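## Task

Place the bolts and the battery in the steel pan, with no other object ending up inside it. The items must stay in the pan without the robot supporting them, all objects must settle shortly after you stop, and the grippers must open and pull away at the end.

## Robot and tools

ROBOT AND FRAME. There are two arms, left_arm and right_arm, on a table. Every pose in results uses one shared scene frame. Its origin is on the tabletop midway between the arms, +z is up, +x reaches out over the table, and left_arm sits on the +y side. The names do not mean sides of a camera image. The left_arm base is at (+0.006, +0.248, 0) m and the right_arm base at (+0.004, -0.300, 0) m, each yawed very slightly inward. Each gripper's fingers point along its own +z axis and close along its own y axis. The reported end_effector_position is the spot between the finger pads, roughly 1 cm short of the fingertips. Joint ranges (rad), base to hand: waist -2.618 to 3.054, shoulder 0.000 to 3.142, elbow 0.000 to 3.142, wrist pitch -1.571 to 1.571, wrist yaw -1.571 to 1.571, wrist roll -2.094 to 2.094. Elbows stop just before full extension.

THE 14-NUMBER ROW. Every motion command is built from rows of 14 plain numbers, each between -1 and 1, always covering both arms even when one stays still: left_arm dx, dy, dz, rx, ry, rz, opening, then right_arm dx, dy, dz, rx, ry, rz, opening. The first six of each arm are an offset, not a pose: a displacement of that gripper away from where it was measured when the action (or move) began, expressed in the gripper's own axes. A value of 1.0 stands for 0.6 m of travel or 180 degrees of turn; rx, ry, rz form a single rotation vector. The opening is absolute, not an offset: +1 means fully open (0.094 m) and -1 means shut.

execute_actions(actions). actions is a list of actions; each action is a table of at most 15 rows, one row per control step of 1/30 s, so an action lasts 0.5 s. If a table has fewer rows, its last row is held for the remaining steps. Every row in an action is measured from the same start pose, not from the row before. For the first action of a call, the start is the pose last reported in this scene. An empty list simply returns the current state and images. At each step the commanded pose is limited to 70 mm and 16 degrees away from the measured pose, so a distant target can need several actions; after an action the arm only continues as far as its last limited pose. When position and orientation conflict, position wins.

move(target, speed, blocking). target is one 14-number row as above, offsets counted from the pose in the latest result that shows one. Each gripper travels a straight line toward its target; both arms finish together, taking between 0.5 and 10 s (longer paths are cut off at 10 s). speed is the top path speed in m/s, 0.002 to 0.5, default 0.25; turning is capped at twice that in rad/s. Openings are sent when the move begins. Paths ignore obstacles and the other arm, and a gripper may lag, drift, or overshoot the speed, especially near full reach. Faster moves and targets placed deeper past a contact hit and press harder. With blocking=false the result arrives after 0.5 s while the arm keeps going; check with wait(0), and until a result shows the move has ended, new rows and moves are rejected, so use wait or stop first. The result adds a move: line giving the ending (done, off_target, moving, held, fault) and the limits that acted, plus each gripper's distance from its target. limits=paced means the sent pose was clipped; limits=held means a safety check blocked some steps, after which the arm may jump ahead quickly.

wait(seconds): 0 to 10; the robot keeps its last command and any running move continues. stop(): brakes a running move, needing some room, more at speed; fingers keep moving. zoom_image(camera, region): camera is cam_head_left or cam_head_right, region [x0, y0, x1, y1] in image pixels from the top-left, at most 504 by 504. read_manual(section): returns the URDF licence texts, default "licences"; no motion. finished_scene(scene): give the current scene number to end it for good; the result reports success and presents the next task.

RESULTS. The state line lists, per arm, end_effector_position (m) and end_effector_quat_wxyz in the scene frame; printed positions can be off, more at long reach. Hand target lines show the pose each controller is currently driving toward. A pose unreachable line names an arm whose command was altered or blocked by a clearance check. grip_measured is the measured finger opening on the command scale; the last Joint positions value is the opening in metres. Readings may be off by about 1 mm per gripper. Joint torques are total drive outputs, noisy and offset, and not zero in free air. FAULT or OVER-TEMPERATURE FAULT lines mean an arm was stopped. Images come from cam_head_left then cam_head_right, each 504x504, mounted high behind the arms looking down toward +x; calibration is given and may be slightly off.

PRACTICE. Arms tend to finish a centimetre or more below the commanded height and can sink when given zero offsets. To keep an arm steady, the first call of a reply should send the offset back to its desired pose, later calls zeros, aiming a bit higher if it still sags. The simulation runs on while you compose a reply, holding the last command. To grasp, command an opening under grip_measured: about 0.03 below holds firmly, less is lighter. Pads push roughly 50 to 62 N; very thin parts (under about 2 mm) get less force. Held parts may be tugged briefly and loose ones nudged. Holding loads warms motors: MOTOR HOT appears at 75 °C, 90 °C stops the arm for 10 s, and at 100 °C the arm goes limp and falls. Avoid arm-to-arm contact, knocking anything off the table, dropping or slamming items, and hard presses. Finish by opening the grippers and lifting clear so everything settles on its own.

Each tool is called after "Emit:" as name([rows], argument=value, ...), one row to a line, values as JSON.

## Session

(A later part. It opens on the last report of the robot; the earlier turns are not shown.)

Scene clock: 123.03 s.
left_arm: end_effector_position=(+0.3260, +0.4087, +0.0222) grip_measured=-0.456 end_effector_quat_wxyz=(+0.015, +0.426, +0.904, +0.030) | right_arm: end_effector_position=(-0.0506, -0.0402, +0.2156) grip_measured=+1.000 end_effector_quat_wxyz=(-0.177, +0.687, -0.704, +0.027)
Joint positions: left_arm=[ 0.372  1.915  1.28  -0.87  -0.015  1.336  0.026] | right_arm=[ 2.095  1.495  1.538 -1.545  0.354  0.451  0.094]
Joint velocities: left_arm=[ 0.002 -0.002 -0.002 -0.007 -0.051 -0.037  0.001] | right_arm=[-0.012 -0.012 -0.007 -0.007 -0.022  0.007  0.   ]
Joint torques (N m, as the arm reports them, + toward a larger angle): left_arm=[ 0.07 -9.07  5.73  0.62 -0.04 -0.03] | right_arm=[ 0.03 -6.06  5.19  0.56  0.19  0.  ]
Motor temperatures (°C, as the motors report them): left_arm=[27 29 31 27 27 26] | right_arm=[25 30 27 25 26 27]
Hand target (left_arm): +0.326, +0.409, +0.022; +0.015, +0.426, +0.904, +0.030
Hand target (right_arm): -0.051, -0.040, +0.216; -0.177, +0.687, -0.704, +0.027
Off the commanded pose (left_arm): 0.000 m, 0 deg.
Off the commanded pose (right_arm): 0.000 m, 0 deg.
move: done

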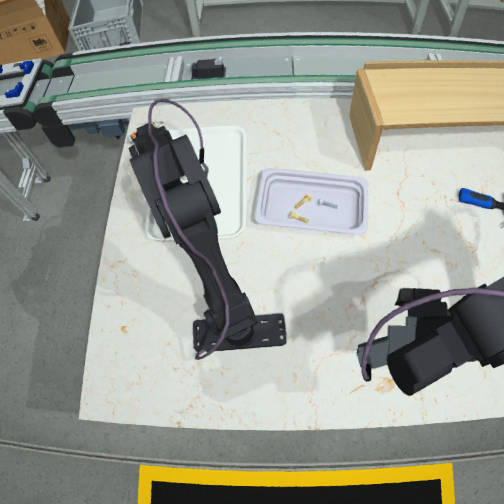

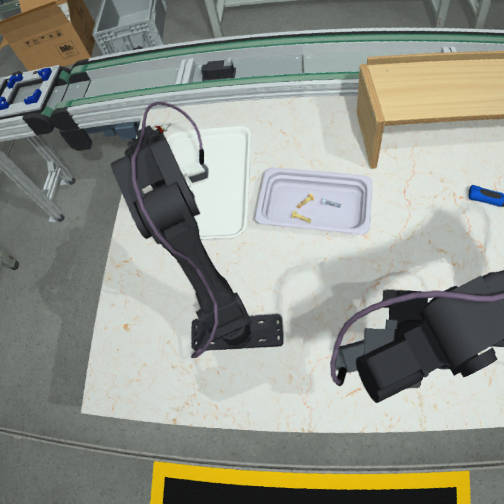

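Emit:
move(target=[0,0,-0.14,0,0,0,-0.52,0,0,0,0,0,0,1])

Emit:
move(target=[-0.338,-0.263,-0.02,0,0,0,-0.52,0,0,0,0,0,0,1], speed=0.3)

Scene clock: 128.13 s.
left_arm: end_effector_position=(+0.3238, +0.4076, +0.1034) grip_measured=-0.456 end_effector_quat_wxyz=(+0.018, +0.426, +0.904, +0.035) | right_arm: end_effector_position=(-0.0506, -0.0402, +0.2156) grip_measured=+1.000 end_effector_quat_wxyz=(-0.177, +0.687, -0.704, +0.027)
Joint positions: left_arm=[ 0.372  1.822  1.49  -1.162 -0.015  1.336  0.026] | right_arm=[ 2.095  1.495  1.538 -1.545  0.354  0.451  0.094]
Joint velocities: left_arm=[-0.007 -0.002 -0.022  0.066  0.007 -0.066  0.   ] | right_arm=[-0.007 -0.002  0.007 -0.095  0.037  0.007  0.   ]
Joint torques (N m, as the arm reports them, + toward a larger angle): left_arm=[-0.05 -8.52  7.18  0.42 -0.05 -0.04] | right_arm=[ 0.04 -6.04  5.19  0.56  0.19  0.  ]
Motor temperatures (°C, as the motors report them): left_arm=[27 29 31 27 27 26] | right_arm=[25 30 27 25 26 27]
Hand target (left_arm): +0.322, +0.406, +0.106; +0.015, +0.426, +0.904, +0.031
Hand target (right_arm): -0.051, -0.040, +0.216; -0.177, +0.687, -0.704, +0.027
Off the commanded pose (left_arm): 0.004 m, 1 deg.
Off the commanded pose (right_arm): 0.000 m, 0 deg.
move: done

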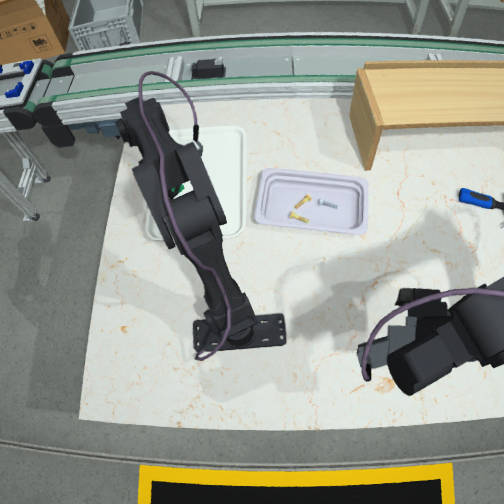

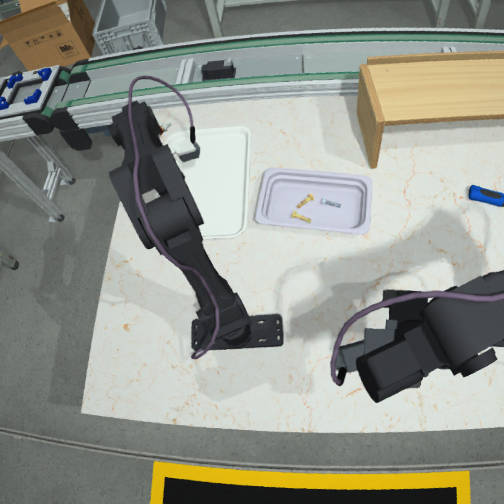

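Scene clock: 129.70 s.
left_arm: end_effector_position=(+0.3337, +0.1431, +0.1066) grip_measured=-0.456 end_effector_quat_wxyz=(+0.030, +0.432, +0.901, +0.028) | right_arm: end_effector_position=(-0.0506, -0.0402, +0.2156) grip_measured=+1.000 end_effector_quat_wxyz=(-0.177, +0.687, -0.704, +0.027)
Joint positions: left_arm=[-0.421  1.786  1.457 -1.176 -0.049  0.557  0.026] | right_arm=[ 2.095  1.495  1.538 -1.545  0.354  0.451  0.094]
Joint velocities: left_arm=[-0.002 -0.007 -0.002 -0.022  0.007 -0.007  0.   ] | right_arm=[-0.017 -0.002 -0.002  0.051  0.037 -0.051  0.   ]
Joint torques (N m, as the arm reports them, + toward a larger angle): left_arm=[ 0.43 -7.18  7.87  0.43 -0.11 -0.09] | right_arm=[ 0.   -6.05  5.18  0.56  0.19 -0.01]
Motor temperatures (°C, as the motors report them): left_arm=[27 29 31 27 27 26] | right_arm=[25 30 27 25 26 27]
Hand target (left_arm): +0.336, +0.145, +0.108; +0.025, +0.426, +0.904, +0.029
Hand target (right_arm): -0.051, -0.040, +0.216; -0.177, +0.687, -0.704, +0.027
Off the commanded pose (left_arm): 0.008 m, 2 deg.
Off the commanded pose (right_arm): 0.000 m, 0 deg.
move: done

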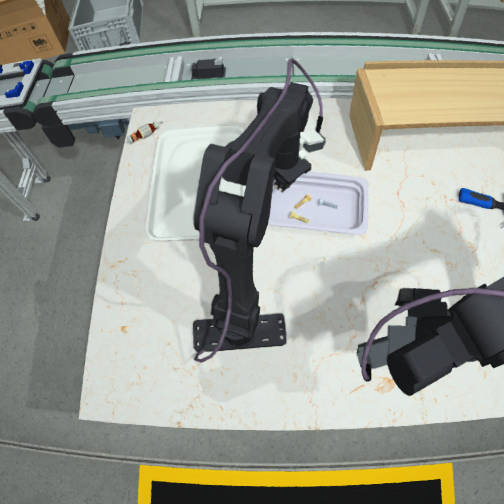

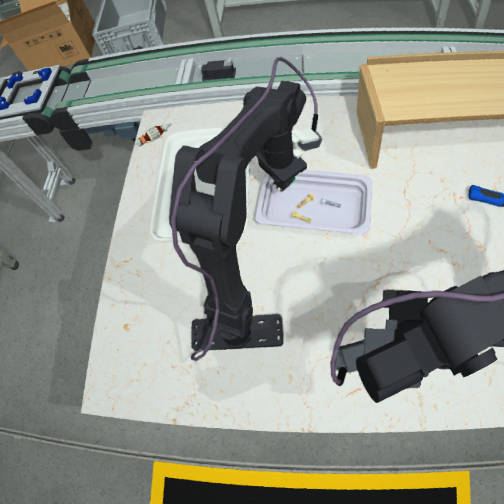

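Emit:
move(target=[0.008,-0.012,0.142,0,0,0,-0.52,0,0,0,0,0,0,1], speed=0.1)

Emit:
move(target=[0,0,0,0,0,0,-0.2,0,0,0,0,0,0,1])

Emit:
move(target=[0,0,-0.14,0,0,0,-0.2,0,0,0,0,0,0,1])

Emit:
move(target=[0.3,0.15,0,0,0,0,-0.2,0,0,0,0,0,0,1], speed=0.3)

Scene clock: 134.70 s.
left_arm: end_effector_position=(+0.3332, +0.1434, +0.0271) grip_measured=-0.456 end_effector_quat_wxyz=(+0.036, +0.430, +0.902, +0.029) | right_arm: end_effector_position=(-0.0506, -0.0402, +0.2156) grip_measured=+1.000 end_effector_quat_wxyz=(-0.177, +0.687, -0.704, +0.027)
Joint positions: left_arm=[-0.421  1.846  1.207 -0.853 -0.05   0.555  0.026] | right_arm=[ 2.095  1.495  1.538 -1.545  0.354  0.451  0.094]
Joint velocities: left_arm=[-0.012  0.002 -0.007 -0.022 -0.051 -0.037 -0.   ] | right_arm=[-0.002 -0.002  0.012  0.007  0.037  0.007  0.   ]
Joint torques (N m, as the arm reports them, + toward a larger angle): left_arm=[ 0.02 -7.72  4.61  0.75 -0.07 -0.01] | right_arm=[ 0.01 -6.02  5.16  0.55  0.19  0.01]
Motor temperatures (°C, as the motors report them): left_arm=[27 29 31 27 27 26] | right_arm=[25 30 27 25 26 27]
Hand target (left_arm): +0.330, +0.144, +0.021; +0.030, +0.432, +0.901, +0.028
Hand target (right_arm): -0.051, -0.040, +0.216; -0.177, +0.687, -0.704, +0.027
Off the commanded pose (left_arm): 0.006 m, 1 deg.
Off the commanded pose (right_arm): 0.000 m, 0 deg.
move: done

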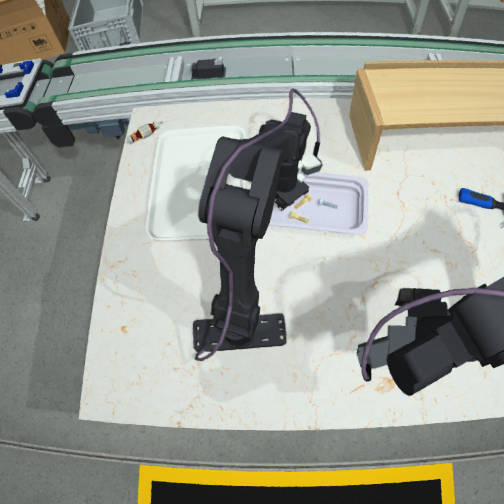

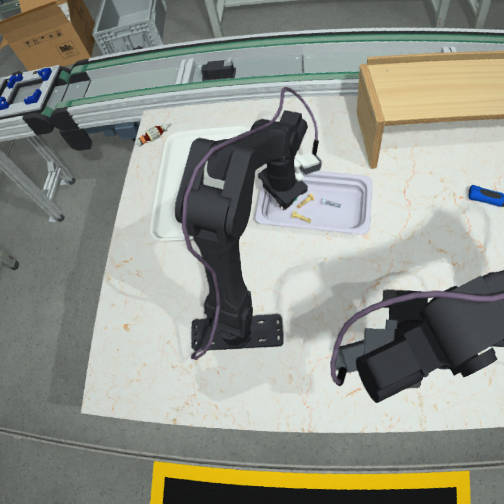

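Scene clock: 135.20 s.
left_arm: end_effector_position=(+0.3332, +0.1434, +0.0271) grip_measured=-0.203 end_effector_quat_wxyz=(+0.036, +0.430, +0.902, +0.029) | right_arm: end_effector_position=(-0.0506, -0.0402, +0.2156) grip_measured=+1.000 end_effector_quat_wxyz=(-0.177, +0.687, -0.704, +0.027)
Joint positions: left_arm=[-0.421  1.846  1.207 -0.853 -0.05   0.555  0.037] | right_arm=[ 2.095  1.495  1.538 -1.545  0.354  0.451  0.094]
Joint velocities: left_arm=[ 0.002 -0.012  0.007 -0.007 -0.022 -0.022 -0.   ] | right_arm=[-0.002 -0.002 -0.007 -0.007  0.007  0.066  0.   ]
Joint torques (N m, as the arm reports them, + toward a larger angle): left_arm=[ 0.07 -8.45  5.73  0.65 -0.07 -0.03] | right_arm=[ 0.02 -6.06  5.2   0.55  0.2   0.  ]
Motor temperatures (°C, as the motors report them): left_arm=[27 29 31 27 27 26] | right_arm=[25 30 27 25 26 27]
Hand target (left_arm): +0.333, +0.143, +0.027; +0.036, +0.430, +0.902, +0.029
Hand target (right_arm): -0.051, -0.040, +0.216; -0.177, +0.687, -0.704, +0.027
Off the commanded pose (left_arm): 0.000 m, 0 deg.
Off the commanded pose (right_arm): 0.000 m, 0 deg.
move: done

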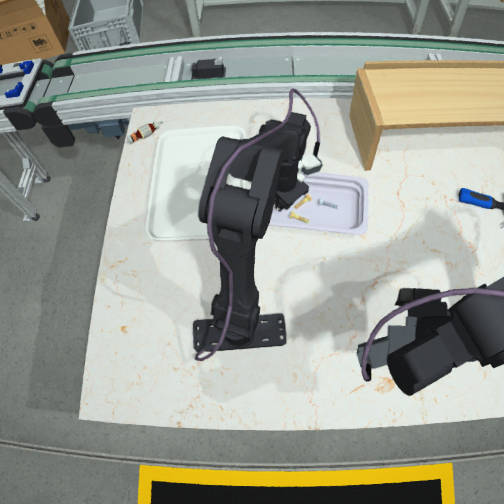

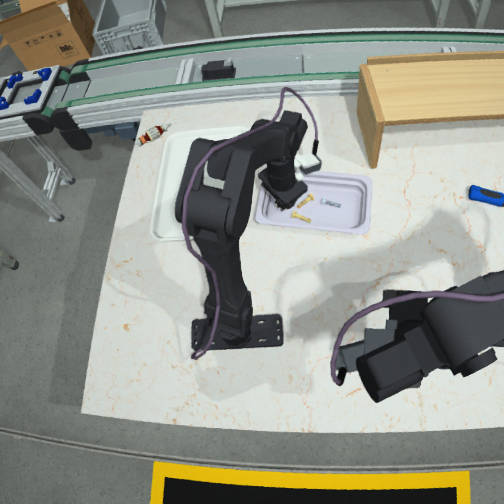

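Scene clock: 136.30 s.
left_arm: end_effector_position=(+0.3297, +0.1446, +0.1084) grip_measured=-0.203 end_effector_quat_wxyz=(+0.041, +0.428, +0.902, +0.029) | right_arm: end_effector_position=(-0.0506, -0.0402, +0.2156) grip_measured=+1.000 end_effector_quat_wxyz=(-0.177, +0.687, -0.704, +0.027)
Joint positions: left_arm=[-0.421  1.749  1.419 -1.153 -0.05   0.55   0.037] | right_arm=[ 2.095  1.495  1.538 -1.545  0.354  0.451  0.094]
Joint velocities: left_arm=[ 0.007  0.002  0.012 -0.007 -0.007  0.022  0.002] | right_arm=[ 0.012  0.002 -0.012 -0.007 -0.066 -0.007  0.   ]
Joint torques (N m, as the arm reports them, + toward a larger angle): left_arm=[-0.74 -7.83  7.18  0.46 -0.08 -0.08] | right_arm=[ 0.05 -6.07  5.18  0.56  0.19  0.01]
Motor temperatures (°C, as the motors report them): left_arm=[27 29 31 27 27 26] | right_arm=[25 30 27 25 26 27]
Hand target (left_arm): +0.327, +0.142, +0.111; +0.036, +0.430, +0.902, +0.029
Hand target (right_arm): -0.051, -0.040, +0.216; -0.177, +0.687, -0.704, +0.027
Off the commanded pose (left_arm): 0.006 m, 1 deg.
Off the commanded pose (right_arm): 0.000 m, 0 deg.
move: done

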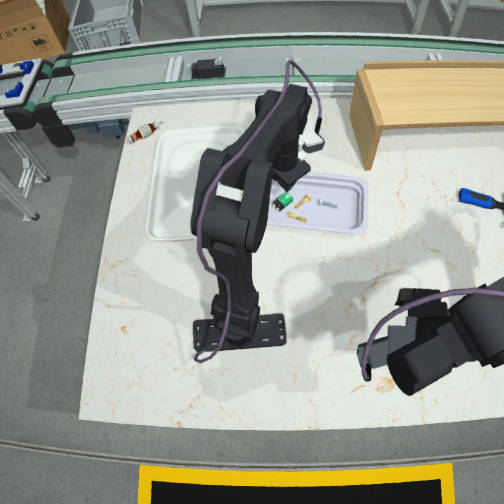

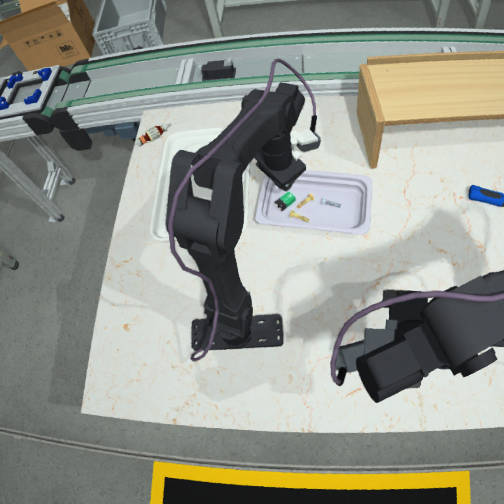

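Scene clock: 137.70 s.
left_arm: end_effector_position=(+0.2835, +0.3471, +0.1092) grip_measured=-0.203 end_effector_quat_wxyz=(+0.031, +0.425, +0.904, +0.036) | right_arm: end_effector_position=(-0.0506, -0.0402, +0.2156) grip_measured=+1.000 end_effector_quat_wxyz=(-0.177, +0.687, -0.704, +0.027)
Joint positions: left_arm=[ 0.251  1.572  1.228 -1.132 -0.009  1.215  0.037] | right_arm=[ 2.095  1.495  1.538 -1.545  0.354  0.451  0.094]
Joint velocities: left_arm=[ 0.002 -0.017  0.002 -0.051  0.007 -0.051 -0.   ] | right_arm=[ 0.002 -0.012 -0.007  0.037 -0.051  0.066  0.   ]
Joint torques (N m, as the arm reports them, + toward a larger angle): left_arm=[ 0.22 -6.92  5.26  0.75  0.05  0.03] | right_arm=[ 0.01 -6.05  5.19  0.55  0.2   0.  ]
Motor temperatures (°C, as the motors report them): left_arm=[27 29 31 27 27 26] | right_arm=[25 30 27 25 26 27]
Hand target (left_arm): +0.282, +0.345, +0.108; +0.035, +0.428, +0.902, +0.034
Hand target (right_arm): -0.051, -0.040, +0.216; -0.177, +0.687, -0.704, +0.027
Off the commanded pose (left_arm): 0.007 m, 1 deg.
Off the commanded pose (right_arm): 0.000 m, 0 deg.
move: done

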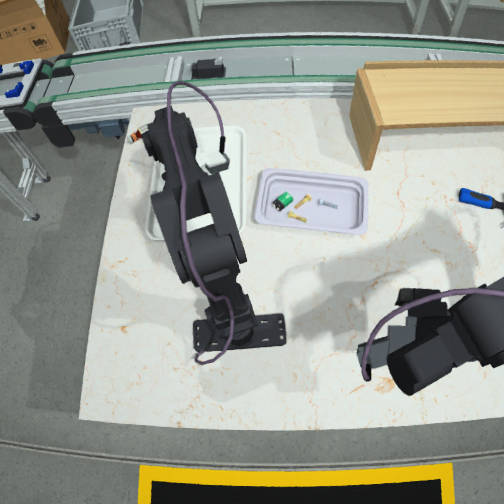

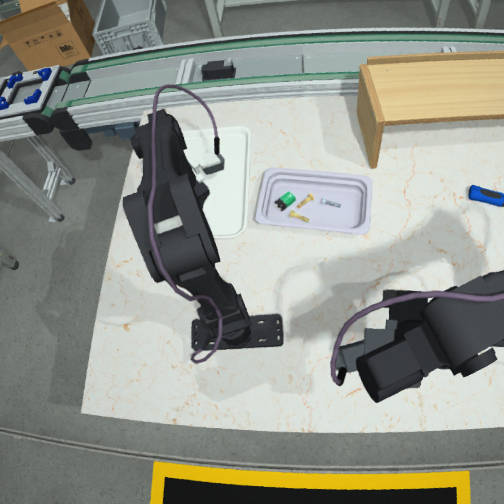

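Emit:
finished_scene(scene=1)

The scene is finished: the task was done.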